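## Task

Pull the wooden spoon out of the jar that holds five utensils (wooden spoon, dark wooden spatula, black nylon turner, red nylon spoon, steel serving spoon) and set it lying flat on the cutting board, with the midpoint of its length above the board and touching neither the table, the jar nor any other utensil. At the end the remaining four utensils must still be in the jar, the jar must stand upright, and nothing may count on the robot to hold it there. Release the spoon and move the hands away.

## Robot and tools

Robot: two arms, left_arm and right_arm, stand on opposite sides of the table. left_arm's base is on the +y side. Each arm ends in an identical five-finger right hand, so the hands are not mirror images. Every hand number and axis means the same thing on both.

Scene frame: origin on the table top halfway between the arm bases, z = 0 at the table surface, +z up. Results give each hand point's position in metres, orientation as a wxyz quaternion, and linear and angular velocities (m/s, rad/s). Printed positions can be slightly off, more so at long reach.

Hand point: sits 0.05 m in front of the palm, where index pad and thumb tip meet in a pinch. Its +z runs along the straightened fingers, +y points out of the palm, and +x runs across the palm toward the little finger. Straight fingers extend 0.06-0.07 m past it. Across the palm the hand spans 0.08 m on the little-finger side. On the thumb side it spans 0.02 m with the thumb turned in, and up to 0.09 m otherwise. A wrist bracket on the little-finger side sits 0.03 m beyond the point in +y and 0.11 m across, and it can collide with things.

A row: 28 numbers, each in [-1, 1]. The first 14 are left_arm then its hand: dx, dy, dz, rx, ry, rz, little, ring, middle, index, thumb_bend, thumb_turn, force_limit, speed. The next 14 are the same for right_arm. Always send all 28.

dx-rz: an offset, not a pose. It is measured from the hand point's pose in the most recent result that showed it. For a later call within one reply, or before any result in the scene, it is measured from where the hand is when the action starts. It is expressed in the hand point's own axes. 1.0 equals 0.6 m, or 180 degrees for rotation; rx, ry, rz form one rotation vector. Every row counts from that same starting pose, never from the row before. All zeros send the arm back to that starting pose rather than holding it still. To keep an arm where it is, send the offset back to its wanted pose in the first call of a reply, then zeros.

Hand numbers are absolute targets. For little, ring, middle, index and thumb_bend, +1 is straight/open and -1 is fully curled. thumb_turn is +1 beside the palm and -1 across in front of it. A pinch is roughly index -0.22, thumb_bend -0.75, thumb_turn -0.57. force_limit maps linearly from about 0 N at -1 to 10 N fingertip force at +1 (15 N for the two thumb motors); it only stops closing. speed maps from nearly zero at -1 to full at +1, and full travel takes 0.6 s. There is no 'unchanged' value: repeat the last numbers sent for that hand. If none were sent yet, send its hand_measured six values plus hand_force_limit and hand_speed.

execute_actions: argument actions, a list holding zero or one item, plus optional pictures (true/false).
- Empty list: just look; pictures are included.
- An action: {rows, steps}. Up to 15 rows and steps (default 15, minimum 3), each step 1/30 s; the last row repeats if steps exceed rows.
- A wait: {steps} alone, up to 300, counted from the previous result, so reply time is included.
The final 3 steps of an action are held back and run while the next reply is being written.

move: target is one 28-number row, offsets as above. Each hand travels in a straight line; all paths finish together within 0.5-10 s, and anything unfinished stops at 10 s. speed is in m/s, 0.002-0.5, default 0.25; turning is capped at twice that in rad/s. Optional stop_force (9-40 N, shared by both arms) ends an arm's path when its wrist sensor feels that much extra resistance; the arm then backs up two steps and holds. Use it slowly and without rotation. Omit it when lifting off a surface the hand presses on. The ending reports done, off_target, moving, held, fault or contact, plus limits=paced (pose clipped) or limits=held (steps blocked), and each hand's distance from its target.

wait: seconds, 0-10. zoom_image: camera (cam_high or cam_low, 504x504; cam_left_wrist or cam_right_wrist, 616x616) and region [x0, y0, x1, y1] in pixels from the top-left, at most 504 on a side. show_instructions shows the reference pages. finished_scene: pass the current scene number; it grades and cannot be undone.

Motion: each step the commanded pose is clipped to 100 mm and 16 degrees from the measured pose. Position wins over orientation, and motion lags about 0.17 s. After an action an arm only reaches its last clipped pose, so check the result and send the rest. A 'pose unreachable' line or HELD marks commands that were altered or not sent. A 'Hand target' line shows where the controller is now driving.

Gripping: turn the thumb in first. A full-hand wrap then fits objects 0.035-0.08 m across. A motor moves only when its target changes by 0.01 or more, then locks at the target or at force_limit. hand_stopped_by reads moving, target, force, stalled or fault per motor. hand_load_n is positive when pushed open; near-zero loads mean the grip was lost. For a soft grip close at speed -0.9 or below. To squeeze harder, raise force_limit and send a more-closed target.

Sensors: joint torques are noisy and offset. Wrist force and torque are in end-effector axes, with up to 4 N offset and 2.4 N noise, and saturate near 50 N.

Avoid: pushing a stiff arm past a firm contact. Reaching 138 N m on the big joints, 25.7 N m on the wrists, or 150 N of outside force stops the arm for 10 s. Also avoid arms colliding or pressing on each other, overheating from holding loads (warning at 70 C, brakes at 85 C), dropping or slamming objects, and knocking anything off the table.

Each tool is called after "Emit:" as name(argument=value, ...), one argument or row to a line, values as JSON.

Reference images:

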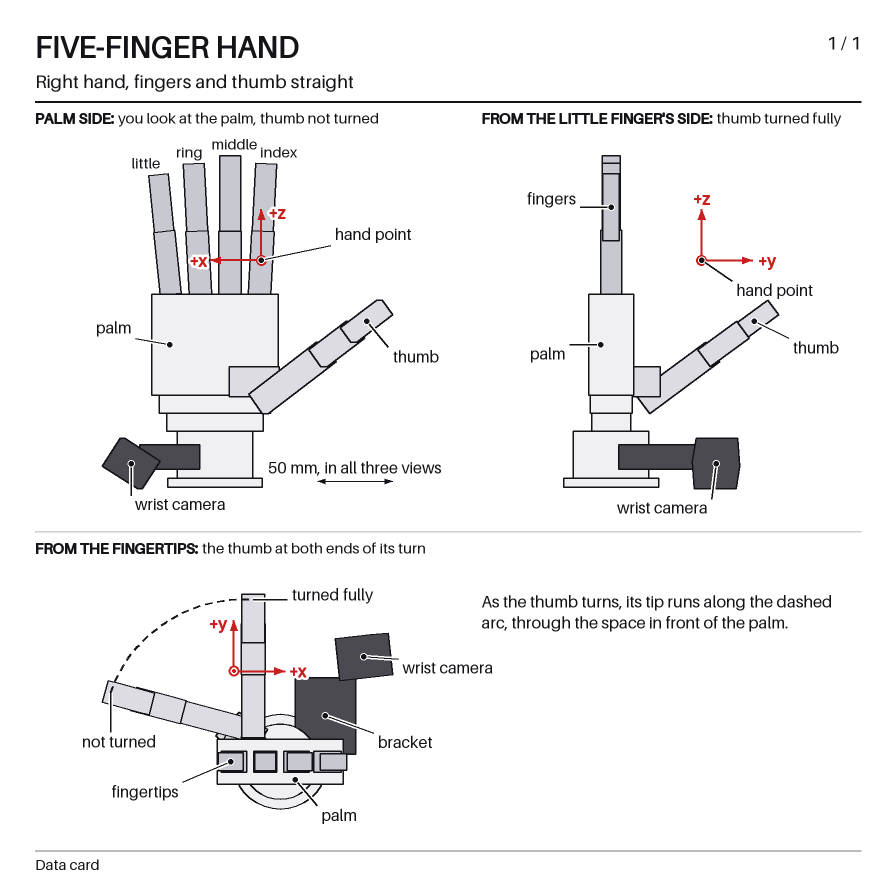

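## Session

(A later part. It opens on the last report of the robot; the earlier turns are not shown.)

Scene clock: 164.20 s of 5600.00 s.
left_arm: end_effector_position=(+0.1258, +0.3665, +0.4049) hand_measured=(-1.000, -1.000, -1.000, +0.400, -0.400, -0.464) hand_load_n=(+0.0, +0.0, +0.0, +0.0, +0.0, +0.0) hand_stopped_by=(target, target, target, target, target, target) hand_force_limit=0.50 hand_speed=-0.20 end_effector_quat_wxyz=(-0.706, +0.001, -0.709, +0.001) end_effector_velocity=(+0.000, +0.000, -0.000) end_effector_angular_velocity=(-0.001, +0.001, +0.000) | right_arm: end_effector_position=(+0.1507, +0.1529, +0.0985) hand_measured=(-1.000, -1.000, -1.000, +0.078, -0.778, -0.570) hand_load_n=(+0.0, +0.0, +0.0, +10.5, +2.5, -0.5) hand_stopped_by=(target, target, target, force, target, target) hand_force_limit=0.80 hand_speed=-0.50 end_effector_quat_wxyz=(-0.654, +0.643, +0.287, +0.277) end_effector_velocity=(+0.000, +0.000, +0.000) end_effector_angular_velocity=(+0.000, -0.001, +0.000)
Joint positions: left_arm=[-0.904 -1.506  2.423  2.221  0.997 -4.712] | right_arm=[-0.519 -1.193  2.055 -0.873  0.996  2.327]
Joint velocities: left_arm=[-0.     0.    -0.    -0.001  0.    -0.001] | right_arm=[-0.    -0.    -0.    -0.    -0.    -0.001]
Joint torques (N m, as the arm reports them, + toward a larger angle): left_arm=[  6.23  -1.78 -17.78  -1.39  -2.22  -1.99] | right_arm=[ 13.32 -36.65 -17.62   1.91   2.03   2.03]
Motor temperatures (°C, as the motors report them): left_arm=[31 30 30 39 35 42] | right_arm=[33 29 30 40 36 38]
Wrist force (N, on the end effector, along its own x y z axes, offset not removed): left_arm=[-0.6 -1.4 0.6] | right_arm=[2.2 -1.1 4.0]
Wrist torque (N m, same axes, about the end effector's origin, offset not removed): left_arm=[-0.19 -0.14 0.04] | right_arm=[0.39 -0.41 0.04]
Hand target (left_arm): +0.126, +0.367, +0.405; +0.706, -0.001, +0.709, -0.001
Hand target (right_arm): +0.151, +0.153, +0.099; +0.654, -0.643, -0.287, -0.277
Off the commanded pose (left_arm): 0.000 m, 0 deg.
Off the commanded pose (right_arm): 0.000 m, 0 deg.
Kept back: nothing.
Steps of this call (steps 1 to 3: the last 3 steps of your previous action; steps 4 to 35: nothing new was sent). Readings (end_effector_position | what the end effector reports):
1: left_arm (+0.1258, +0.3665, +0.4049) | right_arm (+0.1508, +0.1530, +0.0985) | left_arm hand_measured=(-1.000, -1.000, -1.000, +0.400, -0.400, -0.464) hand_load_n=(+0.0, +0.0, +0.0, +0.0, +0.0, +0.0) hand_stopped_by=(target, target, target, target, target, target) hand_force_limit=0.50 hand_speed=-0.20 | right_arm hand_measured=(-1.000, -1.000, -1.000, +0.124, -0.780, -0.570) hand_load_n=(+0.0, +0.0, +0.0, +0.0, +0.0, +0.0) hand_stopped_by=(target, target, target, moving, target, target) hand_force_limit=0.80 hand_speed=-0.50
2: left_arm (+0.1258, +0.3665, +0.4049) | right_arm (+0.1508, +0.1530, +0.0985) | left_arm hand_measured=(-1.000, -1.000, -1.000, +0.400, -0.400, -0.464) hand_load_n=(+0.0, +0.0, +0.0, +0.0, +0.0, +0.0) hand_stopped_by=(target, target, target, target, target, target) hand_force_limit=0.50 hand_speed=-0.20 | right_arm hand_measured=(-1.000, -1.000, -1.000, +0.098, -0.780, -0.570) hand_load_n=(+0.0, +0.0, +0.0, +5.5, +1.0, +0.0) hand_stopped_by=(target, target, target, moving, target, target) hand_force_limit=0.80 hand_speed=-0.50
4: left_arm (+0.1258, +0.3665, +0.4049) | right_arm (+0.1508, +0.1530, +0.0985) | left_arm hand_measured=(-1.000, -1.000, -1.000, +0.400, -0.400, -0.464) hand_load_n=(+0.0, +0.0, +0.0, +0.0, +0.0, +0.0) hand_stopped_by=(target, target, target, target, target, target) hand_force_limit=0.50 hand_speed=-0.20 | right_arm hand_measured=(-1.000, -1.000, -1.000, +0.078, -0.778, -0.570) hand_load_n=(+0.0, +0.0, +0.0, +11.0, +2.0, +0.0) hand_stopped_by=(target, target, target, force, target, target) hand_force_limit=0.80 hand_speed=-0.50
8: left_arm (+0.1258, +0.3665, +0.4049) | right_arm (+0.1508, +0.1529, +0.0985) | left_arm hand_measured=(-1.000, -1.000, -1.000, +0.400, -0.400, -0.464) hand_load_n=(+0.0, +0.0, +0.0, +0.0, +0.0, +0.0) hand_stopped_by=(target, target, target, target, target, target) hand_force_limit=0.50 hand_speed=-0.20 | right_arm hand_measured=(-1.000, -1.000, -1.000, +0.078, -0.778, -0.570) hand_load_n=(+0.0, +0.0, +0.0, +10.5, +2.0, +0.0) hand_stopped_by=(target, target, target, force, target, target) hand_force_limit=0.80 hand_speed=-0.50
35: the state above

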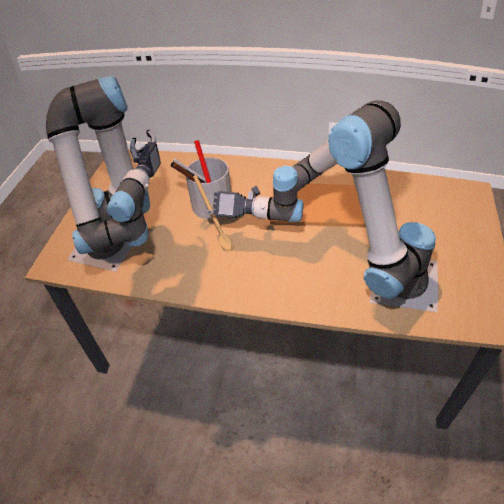

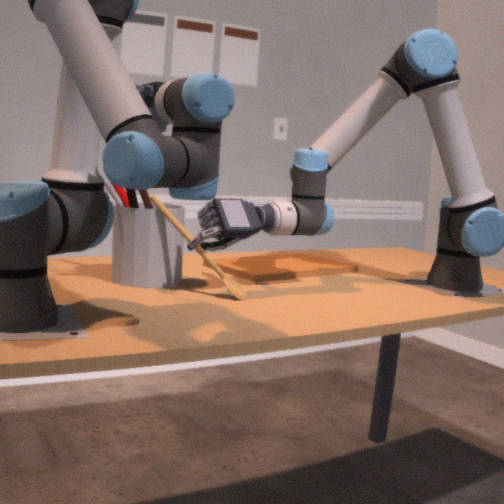

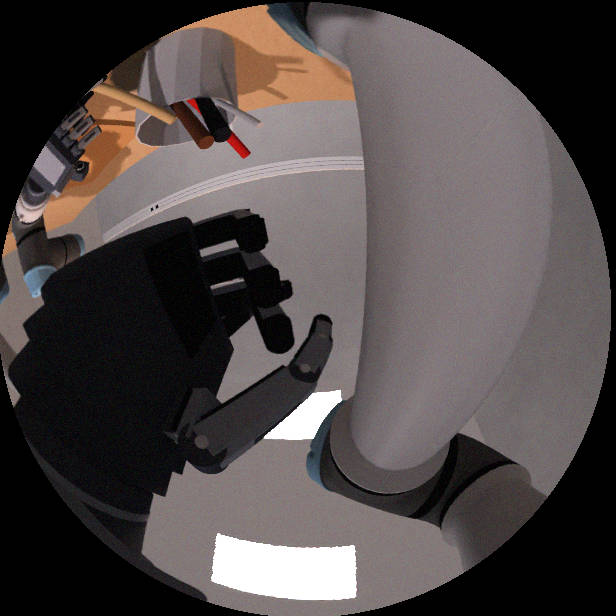

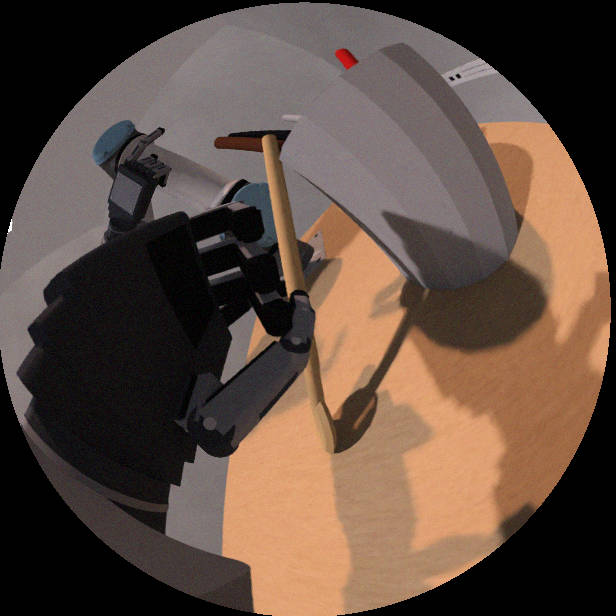

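Emit:
move(
  target=[0,0,0,0,0,0,-1,-1,-1,0.4,-0.4,-0.464,0.5,-0.2,0,-0.12,-0.1,0,0,0,-1,-1,-1,-0.35,-0.78,-0.57,0.8,-0.5],
  speed=0.05,
)

Emit:
move(
  target=[0,0,0,0,0,0,-1,-1,-1,0.4,-0.4,-0.464,0.5,-0.2,0,0,-0.2,0,0,0.25,-1,-1,-1,-0.35,-0.78,-0.57,0.8,-0.5],
  speed=0.08,
)

Scene clock: 166.77 s of 5600.00 s.
left_arm: end_effector_position=(+0.1258, +0.3665, +0.4049) hand_measured=(-1.000, -1.000, -1.000, +0.400, -0.400, -0.464) hand_load_n=(+0.0, +0.0, +0.0, +0.0, +0.0, +0.0) hand_stopped_by=(target, target, target, target, target, target) hand_force_limit=0.50 hand_speed=-0.20 end_effector_quat_wxyz=(-0.706, +0.001, -0.709, +0.001) end_effector_velocity=(-0.000, -0.000, +0.000) end_effector_angular_velocity=(+0.000, -0.001, -0.001) | right_arm: end_effector_position=(+0.0995, +0.0916, +0.1468) hand_measured=(-1.000, -1.000, -1.000, +0.078, -0.780, -0.570) hand_load_n=(+0.0, +0.0, +0.0, +0.0, +0.0, +0.0) hand_stopped_by=(target, target, target, force, target, target) hand_force_limit=0.80 hand_speed=-0.50 end_effector_quat_wxyz=(-0.654, +0.643, +0.287, +0.277) end_effector_velocity=(-0.002, -0.002, +0.001) end_effector_angular_velocity=(+0.000, +0.001, +0.001)
Joint positions: left_arm=[-0.904 -1.506  2.423  2.221  0.997 -4.712] | right_arm=[-0.485 -1.433  2.212 -0.79   1.029  2.327]
Joint velocities: left_arm=[-0.001 -0.     0.     0.001 -0.    -0.   ] | right_arm=[ 0.001 -0.007  0.004  0.004 -0.     0.001]
Joint torques (N m, as the arm reports them, + toward a larger angle): left_arm=[  7.29  -1.87 -18.18  -1.37  -2.18  -2.07] | right_arm=[ 15.89 -30.   -11.37   1.43   2.13  -2.35]
Motor temperatures (°C, as the motors report them): left_arm=[31 30 30 39 35 42] | right_arm=[33 29 30 40 36 38]
Wrist force (N, on the end effector, along its own x y z axes, offset not removed): left_arm=[0.2 -1.7 0.9] | right_arm=[1.2 1.5 1.7]
Wrist torque (N m, same axes, about the end effector's origin, offset not removed): left_arm=[-0.29 -0.30 -0.02] | right_arm=[0.26 -0.44 0.12]
Hand target (left_arm): +0.126, +0.367, +0.405; +0.706, -0.001, +0.709, -0.001
Hand target (right_arm): +0.099, +0.091, +0.147; +0.654, -0.643, -0.287, -0.277
Off the commanded pose (left_arm): 0.000 m, 0 deg.
Off the commanded pose (right_arm): 0.000 m, 0 deg.
Kept back: nothing.
move: done

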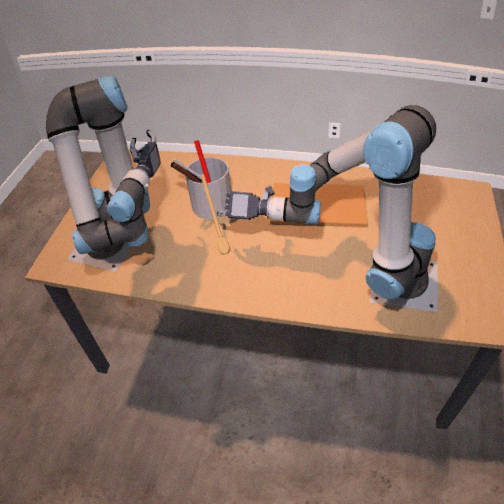

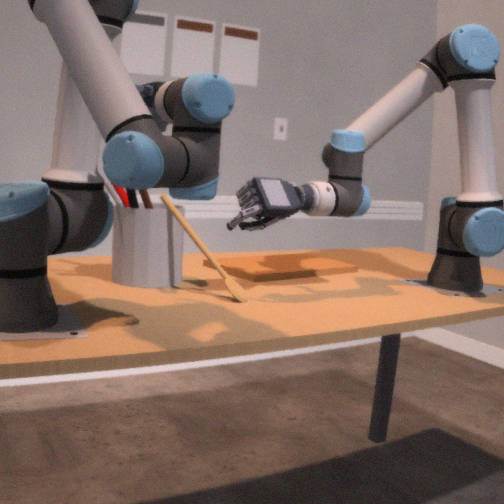

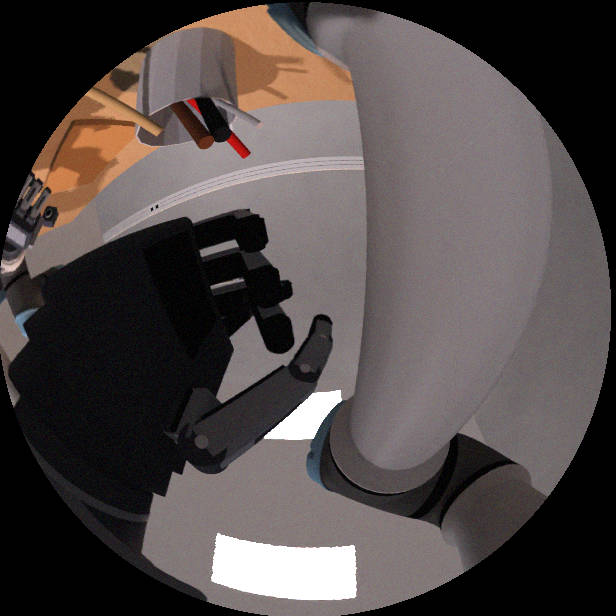

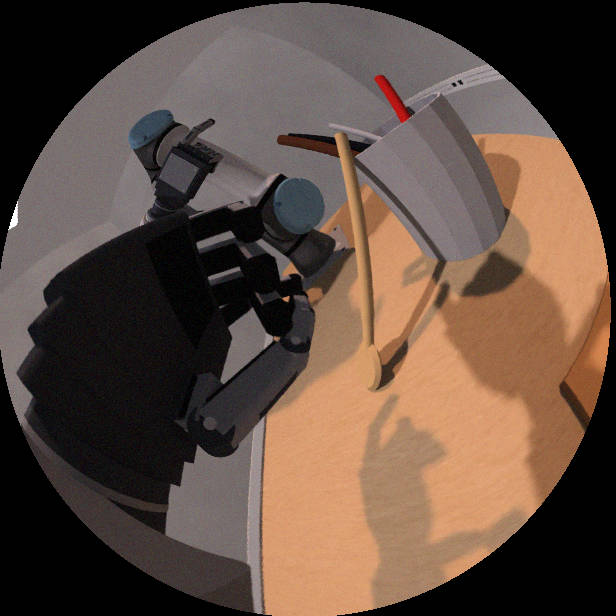

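Scene clock: 172.07 s of 5600.00 s.
left_arm: end_effector_position=(+0.1258, +0.3665, +0.4049) hand_measured=(-1.000, -1.000, -1.000, +0.400, -0.400, -0.464) hand_load_n=(+0.0, +0.0, +0.0, +0.0, +0.0, +0.0) hand_stopped_by=(target, target, target, target, target, target) hand_force_limit=0.50 hand_speed=-0.20 end_effector_quat_wxyz=(-0.706, +0.001, -0.709, +0.001) end_effector_velocity=(+0.000, -0.000, +0.000) end_effector_angular_velocity=(-0.001, -0.000, -0.000) | right_arm: end_effector_position=(+0.1019, -0.0278, +0.1458) hand_measured=(-1.000, -1.000, -1.000, +0.078, -0.780, -0.570) hand_load_n=(+0.0, +0.0, +0.0, +0.0, +0.0, +0.0) hand_stopped_by=(target, target, target, force, target, target) hand_force_limit=0.80 hand_speed=-0.50 end_effector_quat_wxyz=(+0.710, -0.704, -0.020, -0.006) end_effector_velocity=(+0.000, -0.003, +0.000) end_effector_angular_velocity=(+0.002, +0.014, +0.001)
Joint positions: left_arm=[-0.904 -1.506  2.423  2.221  0.997 -4.712] | right_arm=[-0.91  -1.683  2.479 -0.811  0.605  3.117]
Joint velocities: left_arm=[ 0.001  0.    -0.001  0.    -0.001 -0.001] | right_arm=[-0.014 -0.005  0.007 -0.006 -0.014  0.017]
Joint torques (N m, as the arm reports them, + toward a larger angle): left_arm=[  6.9   -1.52 -17.96  -1.47  -2.19  -1.93] | right_arm=[-15.67 -18.39  -6.95  -3.53  -1.71   2.75]
Motor temperatures (°C, as the motors report them): left_arm=[31 30 30 39 35 42] | right_arm=[33 29 30 40 36 38]
Wrist force (N, on the end effector, along its own x y z axes, offset not removed): left_arm=[-0.2 -1.4 0.9] | right_arm=[0.3 0.7 2.2]
Wrist torque (N m, same axes, about the end effector's origin, offset not removed): left_arm=[-0.26 -0.22 -0.03] | right_arm=[0.10 -0.24 -0.01]
Hand target (left_arm): +0.126, +0.367, +0.405; +0.706, -0.001, +0.709, -0.001
Hand target (right_arm): +0.102, -0.028, +0.146; +0.710, -0.704, -0.019, -0.005
Off the commanded pose (left_arm): 0.000 m, 0 deg.
Off the commanded pose (right_arm): 0.001 m, 0 deg.
Kept back: nothing.
move: done

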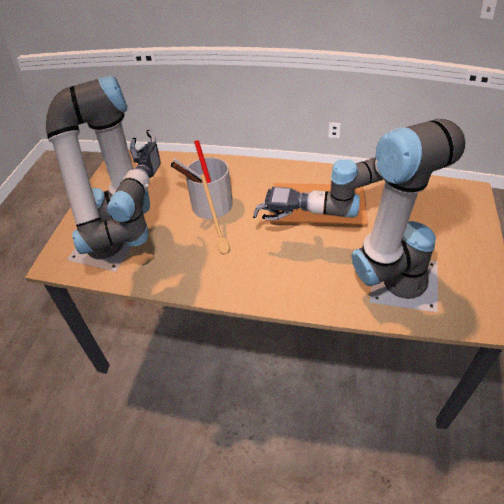

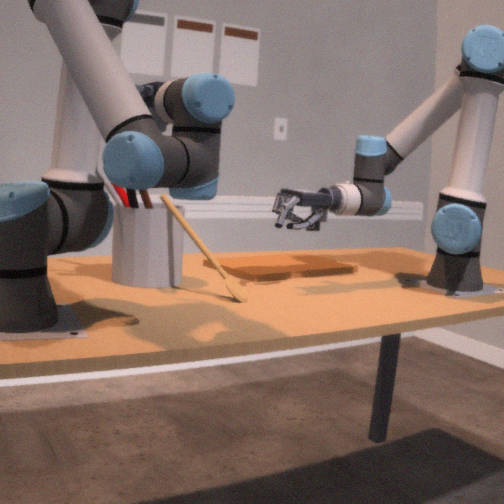

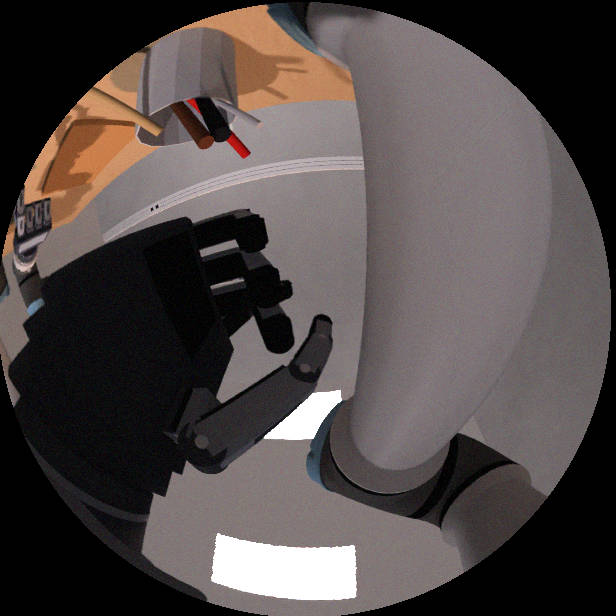

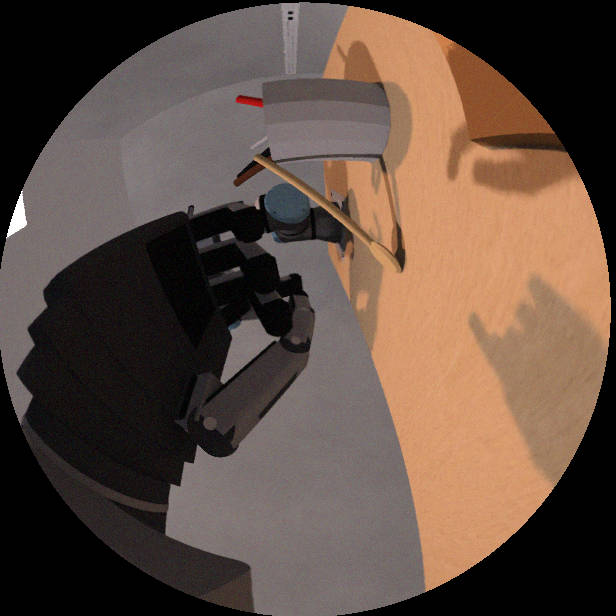

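Emit:
move(
  target=[0,0,0,0,0,0,-1,-1,-1,0.4,-0.4,-0.464,0.5,-0.2,0,0,0.34,0,0,-0.25,0.5,0.5,0.5,0.5,0.3,-0.8,0.8,0],
  speed=0.12,
)

Emit:
move(
  target=[0,0,0,0,0,0,-1,-1,-1,0.4,-0.4,-0.464,0.5,-0.2,0,0.15,0,0,0,0,0.5,0.5,0.5,0.5,0.3,-0.8,0.8,0],
  speed=0.03,
  stop_force=10,
)

Emit:
zoom_image(
  camera="cam_low",
  region=[120,170,300,310],
)

Scene clock: 176.07 s of 5600.00 s.
left_arm: end_effector_position=(+0.1258, +0.3665, +0.4049) hand_measured=(-1.000, -1.000, -1.000, +0.400, -0.400, -0.464) hand_load_n=(+0.0, +0.0, +0.0, +0.0, +0.0, +0.0) hand_stopped_by=(target, target, target, target, target, target) hand_force_limit=0.50 hand_speed=-0.20 end_effector_quat_wxyz=(-0.706, +0.001, -0.709, +0.001) end_effector_velocity=(+0.000, +0.000, +0.000) end_effector_angular_velocity=(-0.001, -0.000, +0.001) | right_arm: end_effector_position=(+0.0977, +0.1756, +0.1475) hand_measured=(+0.500, +0.500, +0.500, +0.500, +0.300, -0.800) hand_load_n=(+0.0, +0.0, +0.0, +0.0, +0.0, +0.0) hand_stopped_by=(target, target, target, target, target, target) hand_force_limit=0.80 hand_speed=0.00 end_effector_quat_wxyz=(-0.654, +0.643, +0.287, +0.277) end_effector_velocity=(-0.000, +0.003, -0.000) end_effector_angular_velocity=(-0.001, -0.012, +0.000)
Joint positions: left_arm=[-0.904 -1.506  2.423  2.221  0.997 -4.712] | right_arm=[-0.382 -1.259  1.978 -0.729  1.133  2.325]
Joint velocities: left_arm=[ 0.    -0.    -0.     0.     0.001 -0.001] | right_arm=[ 0.005  0.006 -0.009  0.004  0.005 -0.012]
Joint torques (N m, as the arm reports them, + toward a larger angle): left_arm=[  7.05  -2.17 -17.52  -1.42  -2.26  -1.93] | right_arm=[ 14.5  -21.66 -28.1    1.04   2.03  -2.56]
Motor temperatures (°C, as the motors report them): left_arm=[31 30 30 39 35 42] | right_arm=[33 29 30 40 36 38]
Wrist force (N, on the end effector, along its own x y z axes, offset not removed): left_arm=[0.1 -1.1 0.9] | right_arm=[1.8 1.4 1.3]
Wrist torque (N m, same axes, about the end effector's origin, offset not removed): left_arm=[-0.16 -0.34 0.02] | right_arm=[0.19 -0.48 0.02]
Hand target (left_arm): +0.126, +0.367, +0.405; +0.706, -0.001, +0.709, -0.001
Hand target (right_arm): +0.098, +0.176, +0.148; +0.654, -0.643, -0.288, -0.277
Off the commanded pose (left_arm): 0.000 m, 0 deg.
Off the commanded pose (right_arm): 0.001 m, 0 deg.
Kept back: nothing.
move: done

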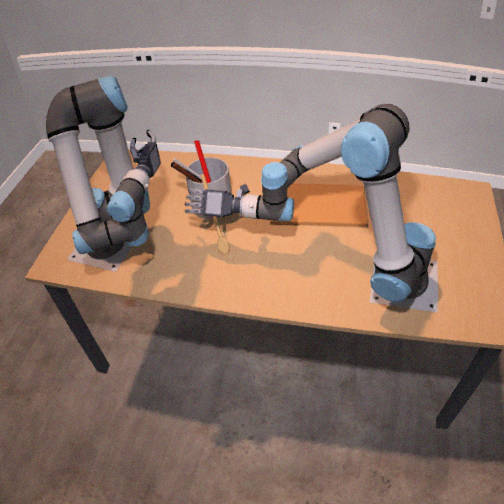

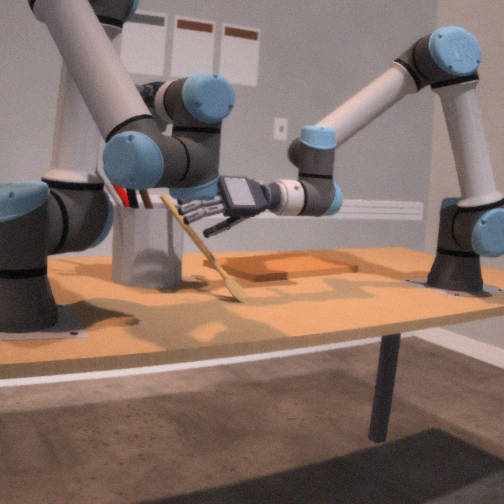

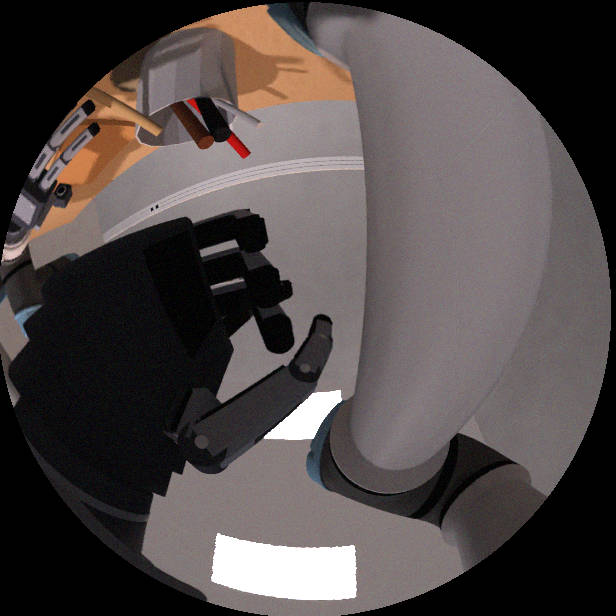

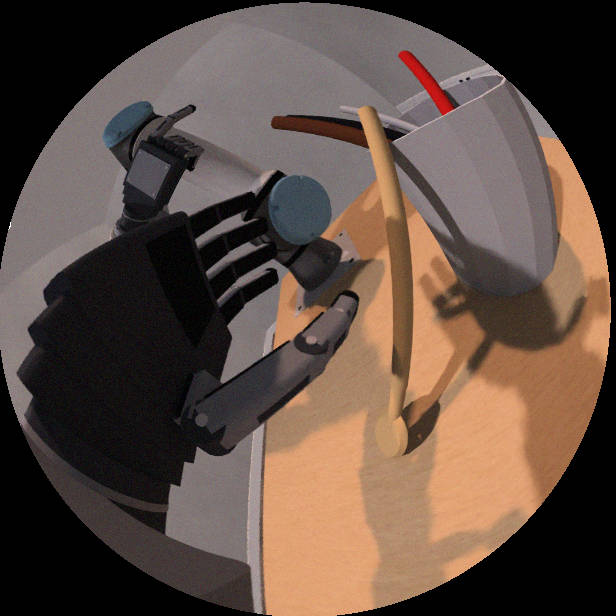

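Scene clock: 177.60 s of 5600.00 s.
left_arm: end_effector_position=(+0.1258, +0.3665, +0.4049) hand_measured=(-1.000, -1.000, -1.000, +0.400, -0.400, -0.464) hand_load_n=(+0.0, +0.0, +0.0, +0.0, +0.0, +0.0) hand_stopped_by=(target, target, target, target, target, target) hand_force_limit=0.50 hand_speed=-0.20 end_effector_quat_wxyz=(-0.706, +0.001, -0.709, +0.001) end_effector_velocity=(+0.000, -0.000, -0.000) end_effector_angular_velocity=(-0.001, -0.000, +0.001) | right_arm: end_effector_position=(+0.1172, +0.1761, +0.1294) hand_measured=(+0.500, +0.500, +0.500, +0.500, +0.300, -0.800) hand_load_n=(+0.0, +0.0, +0.0, +0.0, +0.0, +0.0) hand_stopped_by=(target, target, target, target, target, target) hand_force_limit=0.80 hand_speed=0.00 end_effector_quat_wxyz=(-0.654, +0.643, +0.287, +0.277) end_effector_velocity=(-0.002, +0.001, +0.003) end_effector_angular_velocity=(+0.002, -0.001, +0.002)
Joint positions: left_arm=[-0.904 -1.506  2.423  2.221  0.997 -4.712] | right_arm=[-0.422 -1.221  1.985 -0.774  1.092  2.325]
Joint velocities: left_arm=[ 0.001  0.     0.     0.    -0.001 -0.002] | right_arm=[ 0.004 -0.004 -0.002  0.004  0.003 -0.001]
Joint torques (N m, as the arm reports them, + toward a larger angle): left_arm=[  6.82  -1.98 -17.54  -1.37  -2.1   -1.91] | right_arm=[ 14.06 -39.65 -26.66   0.32   2.11   1.8 ]
Motor temperatures (°C, as the motors report them): left_arm=[31 30 30 39 35 42] | right_arm=[33 29 30 40 36 38]
Wrist force (N, on the end effector, along its own x y z axes, offset not removed): left_arm=[0.7 -2.0 0.4] | right_arm=[0.5 2.3 2.0]
Wrist torque (N m, same axes, about the end effector's origin, offset not removed): left_arm=[-0.29 -0.45 0.07] | right_arm=[0.39 -0.23 0.00]
Hand target (left_arm): +0.126, +0.367, +0.405; +0.706, -0.001, +0.709, -0.001
Hand target (right_arm): +0.117, +0.176, +0.130; +0.654, -0.643, -0.287, -0.277
Off the commanded pose (left_arm): 0.000 m, 0 deg.
Off the commanded pose (right_arm): 0.063 m, 0 deg.
Kept back: nothing.
move: contact (right_arm)

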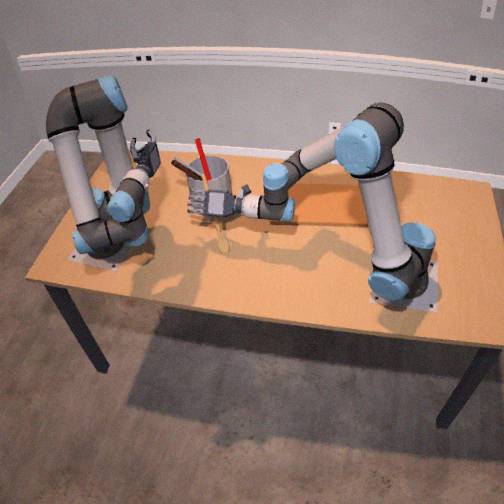

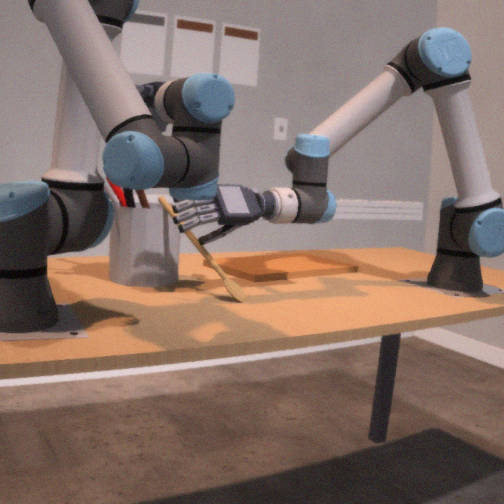

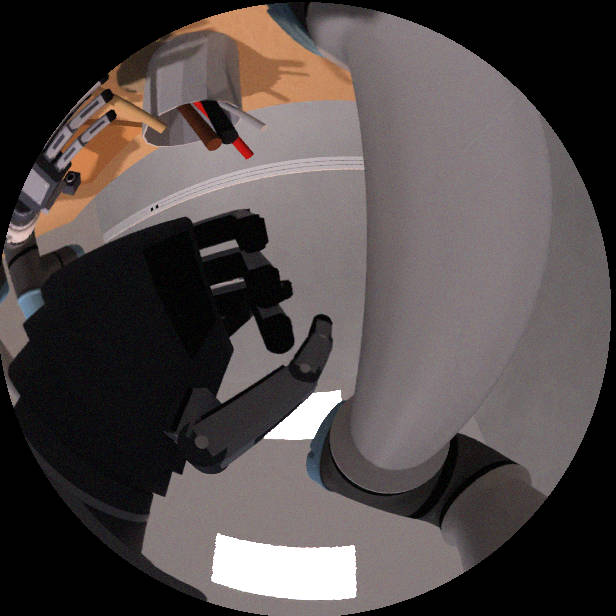

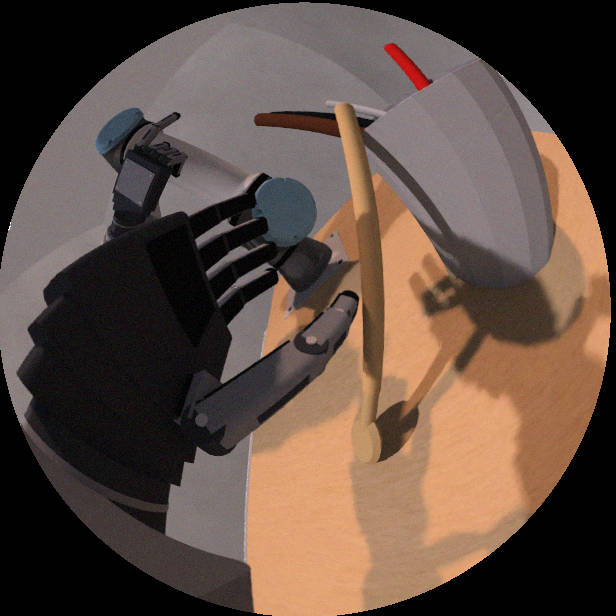

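Region (120, 170, 300, 310) of cam_low's 504x504 image, scaled by 2.800, with more detail than that image has.

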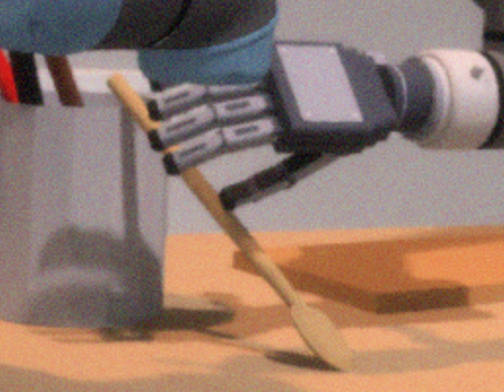

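Emit:
move(
  target=[0,0,0,0,0,0,-1,-1,-1,0.4,-0.4,-0.464,0.5,-0.2,-0.03,-0.02,0,0,0,0,0.5,0.5,0.5,0.5,-0.2,0.6,0.8,0],
  speed=0.03,
)

Emit:
move(
  target=[0,0,0,0,0,0,-1,-1,-1,0.4,-0.4,-0.464,0.5,-0.2,0,0.11,0,0,0,0,0.5,0.5,0.5,0.5,-0.2,0.6,0.8,0],
  speed=0.02,
  stop_force=9,
)

Emit:
zoom_image(
  camera="cam_low",
  region=[120,170,300,310],
)

Scene clock: 179.10 s of 5600.00 s.
left_arm: end_effector_position=(+0.1258, +0.3665, +0.4049) hand_measured=(-1.000, -1.000, -1.000, +0.400, -0.400, -0.464) hand_load_n=(+0.0, +0.0, +0.0, +0.0, +0.0, +0.0) hand_stopped_by=(target, target, target, target, target, target) hand_force_limit=0.50 hand_speed=-0.20 end_effector_quat_wxyz=(-0.706, +0.001, -0.709, +0.001) end_effector_velocity=(-0.000, +0.000, +0.000) end_effector_angular_velocity=(+0.000, -0.001, +0.001) | right_arm: end_effector_position=(+0.0963, +0.1757, +0.1244) hand_measured=(+0.500, +0.500, +0.500, +0.500, -0.200, +0.600) hand_load_n=(+0.0, +0.0, +0.0, +0.0, +0.0, +0.0) hand_stopped_by=(target, target, target, target, target, target) hand_force_limit=0.80 hand_speed=0.00 end_effector_quat_wxyz=(-0.654, +0.643, +0.287, +0.277) end_effector_velocity=(-0.000, -0.000, -0.000) end_effector_angular_velocity=(-0.000, -0.001, -0.000)
Joint positions: left_arm=[-0.904 -1.506  2.423  2.221  0.997 -4.712] | right_arm=[-0.378 -1.218  1.999 -0.79   1.136  2.325]
Joint velocities: left_arm=[ 0.     0.001 -0.     0.     0.001 -0.   ] | right_arm=[ 0.001  0.     0.    -0.001  0.001 -0.001]
Joint torques (N m, as the arm reports them, + toward a larger angle): left_arm=[  6.86  -2.52 -17.36  -1.46  -2.17  -1.9 ] | right_arm=[ 13.08 -20.13  -6.6   -3.95   2.41  -2.33]
Motor temperatures (°C, as the motors report them): left_arm=[31 30 30 39 35 42] | right_arm=[33 29 30 40 36 38]
Wrist force (N, on the end effector, along its own x y z axes, offset not removed): left_arm=[-0.2 -1.7 0.5] | right_arm=[1.4 3.3 2.9]
Wrist torque (N m, same axes, about the end effector's origin, offset not removed): left_arm=[-0.25 -0.26 0.02] | right_arm=[0.48 -0.44 0.08]
Hand target (left_arm): +0.126, +0.367, +0.405; +0.706, -0.001, +0.709, -0.001
Hand target (right_arm): +0.096, +0.176, +0.124; +0.654, -0.643, -0.287, -0.277
Off the commanded pose (left_arm): 0.000 m, 0 deg.
Off the commanded pose (right_arm): 0.000 m, 0 deg.
Kept back: nothing.
move: done

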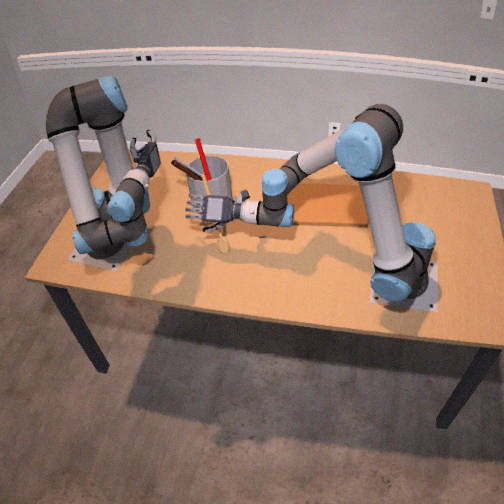

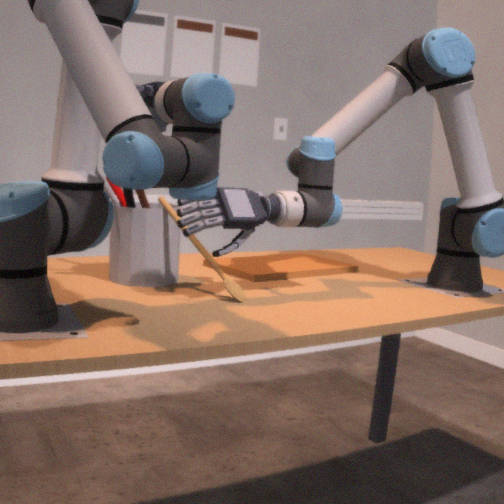

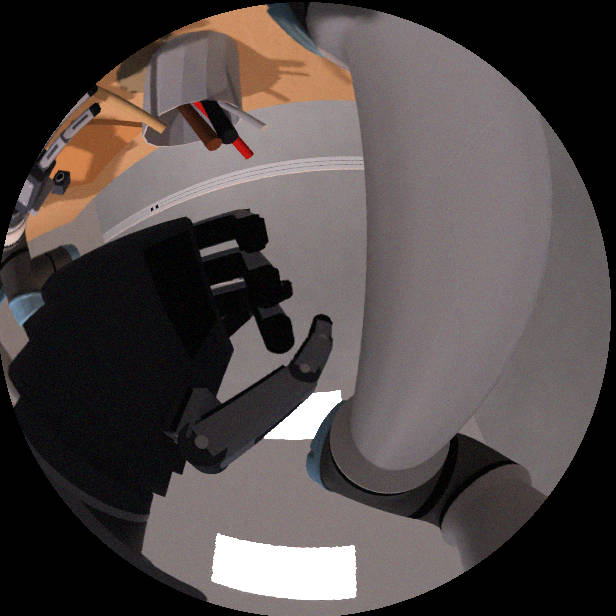

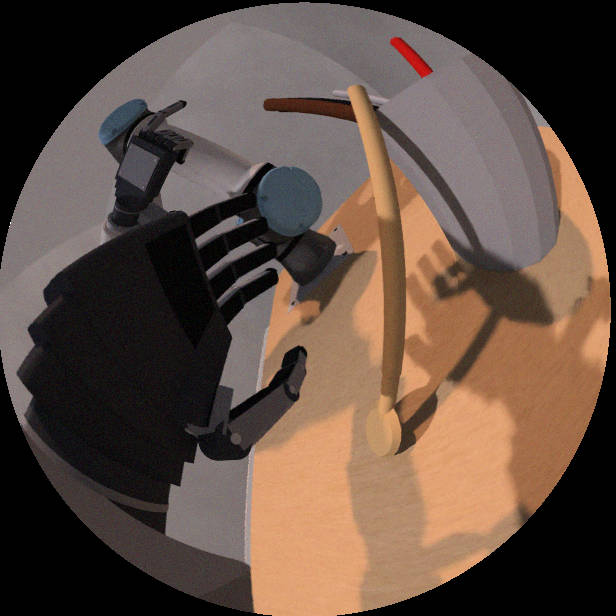

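Scene clock: 182.20 s of 5600.00 s.
left_arm: end_effector_position=(+0.1258, +0.3665, +0.4049) hand_measured=(-1.000, -1.000, -1.000, +0.400, -0.400, -0.464) hand_load_n=(+0.0, +0.0, +0.0, +0.0, +0.0, +0.0) hand_stopped_by=(target, target, target, target, target, target) hand_force_limit=0.50 hand_speed=-0.20 end_effector_quat_wxyz=(-0.706, +0.001, -0.709, +0.001) end_effector_velocity=(-0.000, -0.000, +0.000) end_effector_angular_velocity=(+0.002, -0.000, +0.001) | right_arm: end_effector_position=(+0.1358, +0.1769, +0.0880) hand_measured=(+0.500, +0.500, +0.500, +0.500, -0.202, +0.600) hand_load_n=(+0.0, +0.0, +0.0, +0.0, -1.5, +1.0) hand_stopped_by=(target, target, target, target, target, target) hand_force_limit=0.80 hand_speed=0.00 end_effector_quat_wxyz=(-0.654, +0.643, +0.287, +0.277) end_effector_velocity=(-0.006, -0.000, +0.005) end_effector_angular_velocity=(-0.002, +0.001, +0.001)
Joint positions: left_arm=[-0.904 -1.506  2.423  2.221  0.997 -4.712] | right_arm=[-0.459 -1.136  2.002 -0.877  1.056  2.326]
Joint velocities: left_arm=[ 0.001  0.001 -0.001 -0.     0.     0.002] | right_arm=[ 0.012 -0.012 -0.     0.015  0.011 -0.   ]
Joint torques (N m, as the arm reports them, + toward a larger angle): left_arm=[  6.37  -2.51 -17.86  -1.32  -2.22  -1.9 ] | right_arm=[ 14.73 -38.38  -4.97   1.8    2.75   1.2 ]
Motor temperatures (°C, as the motors report them): left_arm=[31 30 30 39 35 42] | right_arm=[33 29 30 40 36 38]
Wrist force (N, on the end effector, along its own x y z axes, offset not removed): left_arm=[-0.6 -1.1 -0.1] | right_arm=[3.7 -1.2 1.4]
Wrist torque (N m, same axes, about the end effector's origin, offset not removed): left_arm=[-0.14 -0.13 0.02] | right_arm=[0.18 -0.59 0.24]
Hand target (left_arm): +0.126, +0.367, +0.405; +0.706, -0.001, +0.709, -0.001
Hand target (right_arm): +0.135, +0.177, +0.089; +0.654, -0.643, -0.287, -0.277
Off the commanded pose (left_arm): 0.000 m, 0 deg.
Off the commanded pose (right_arm): 0.012 m, 0 deg.
Kept back: nothing.
move: contact (right_arm)

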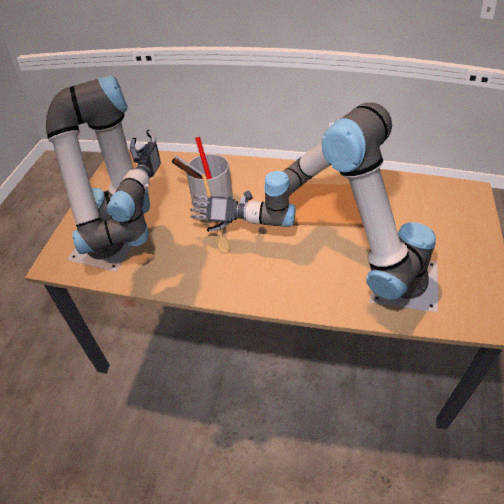

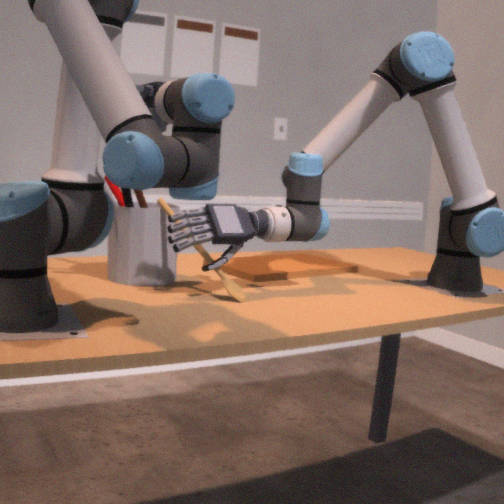

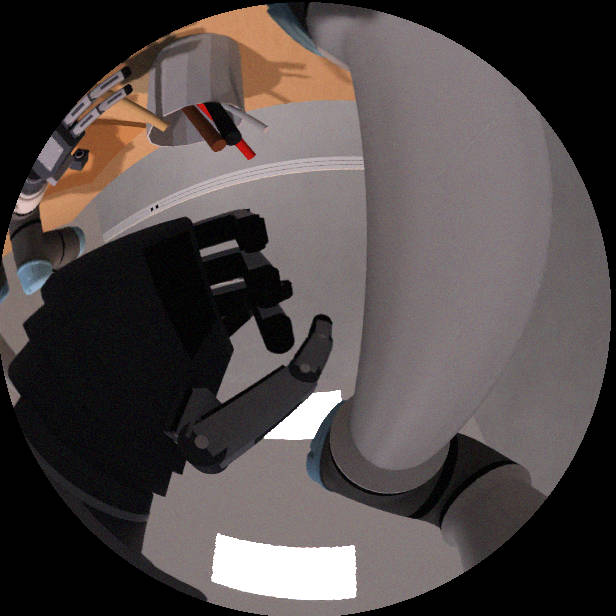

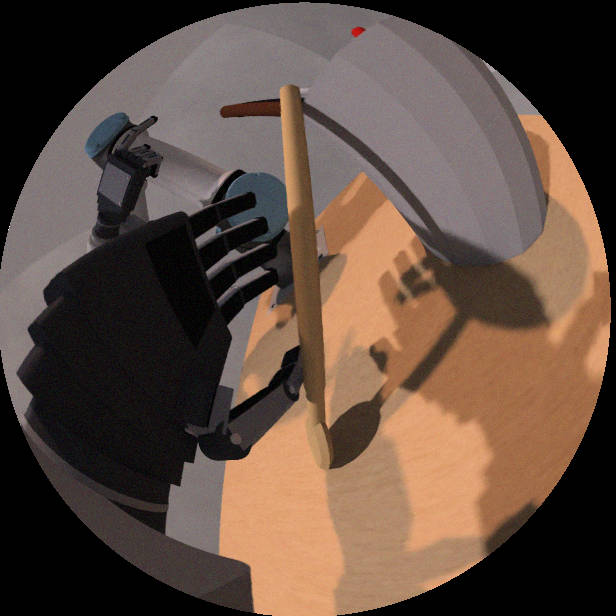

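Region (120, 170, 300, 310) of cam_low's 504x504 image, scaled by 2.800, with more detail than that image has.

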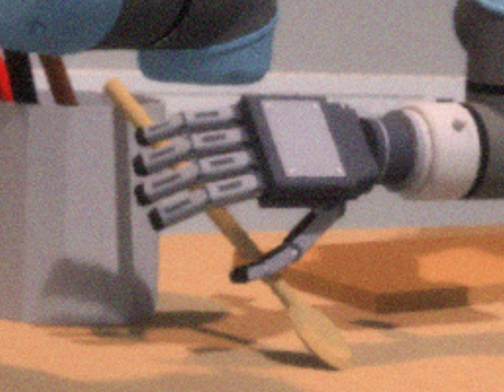

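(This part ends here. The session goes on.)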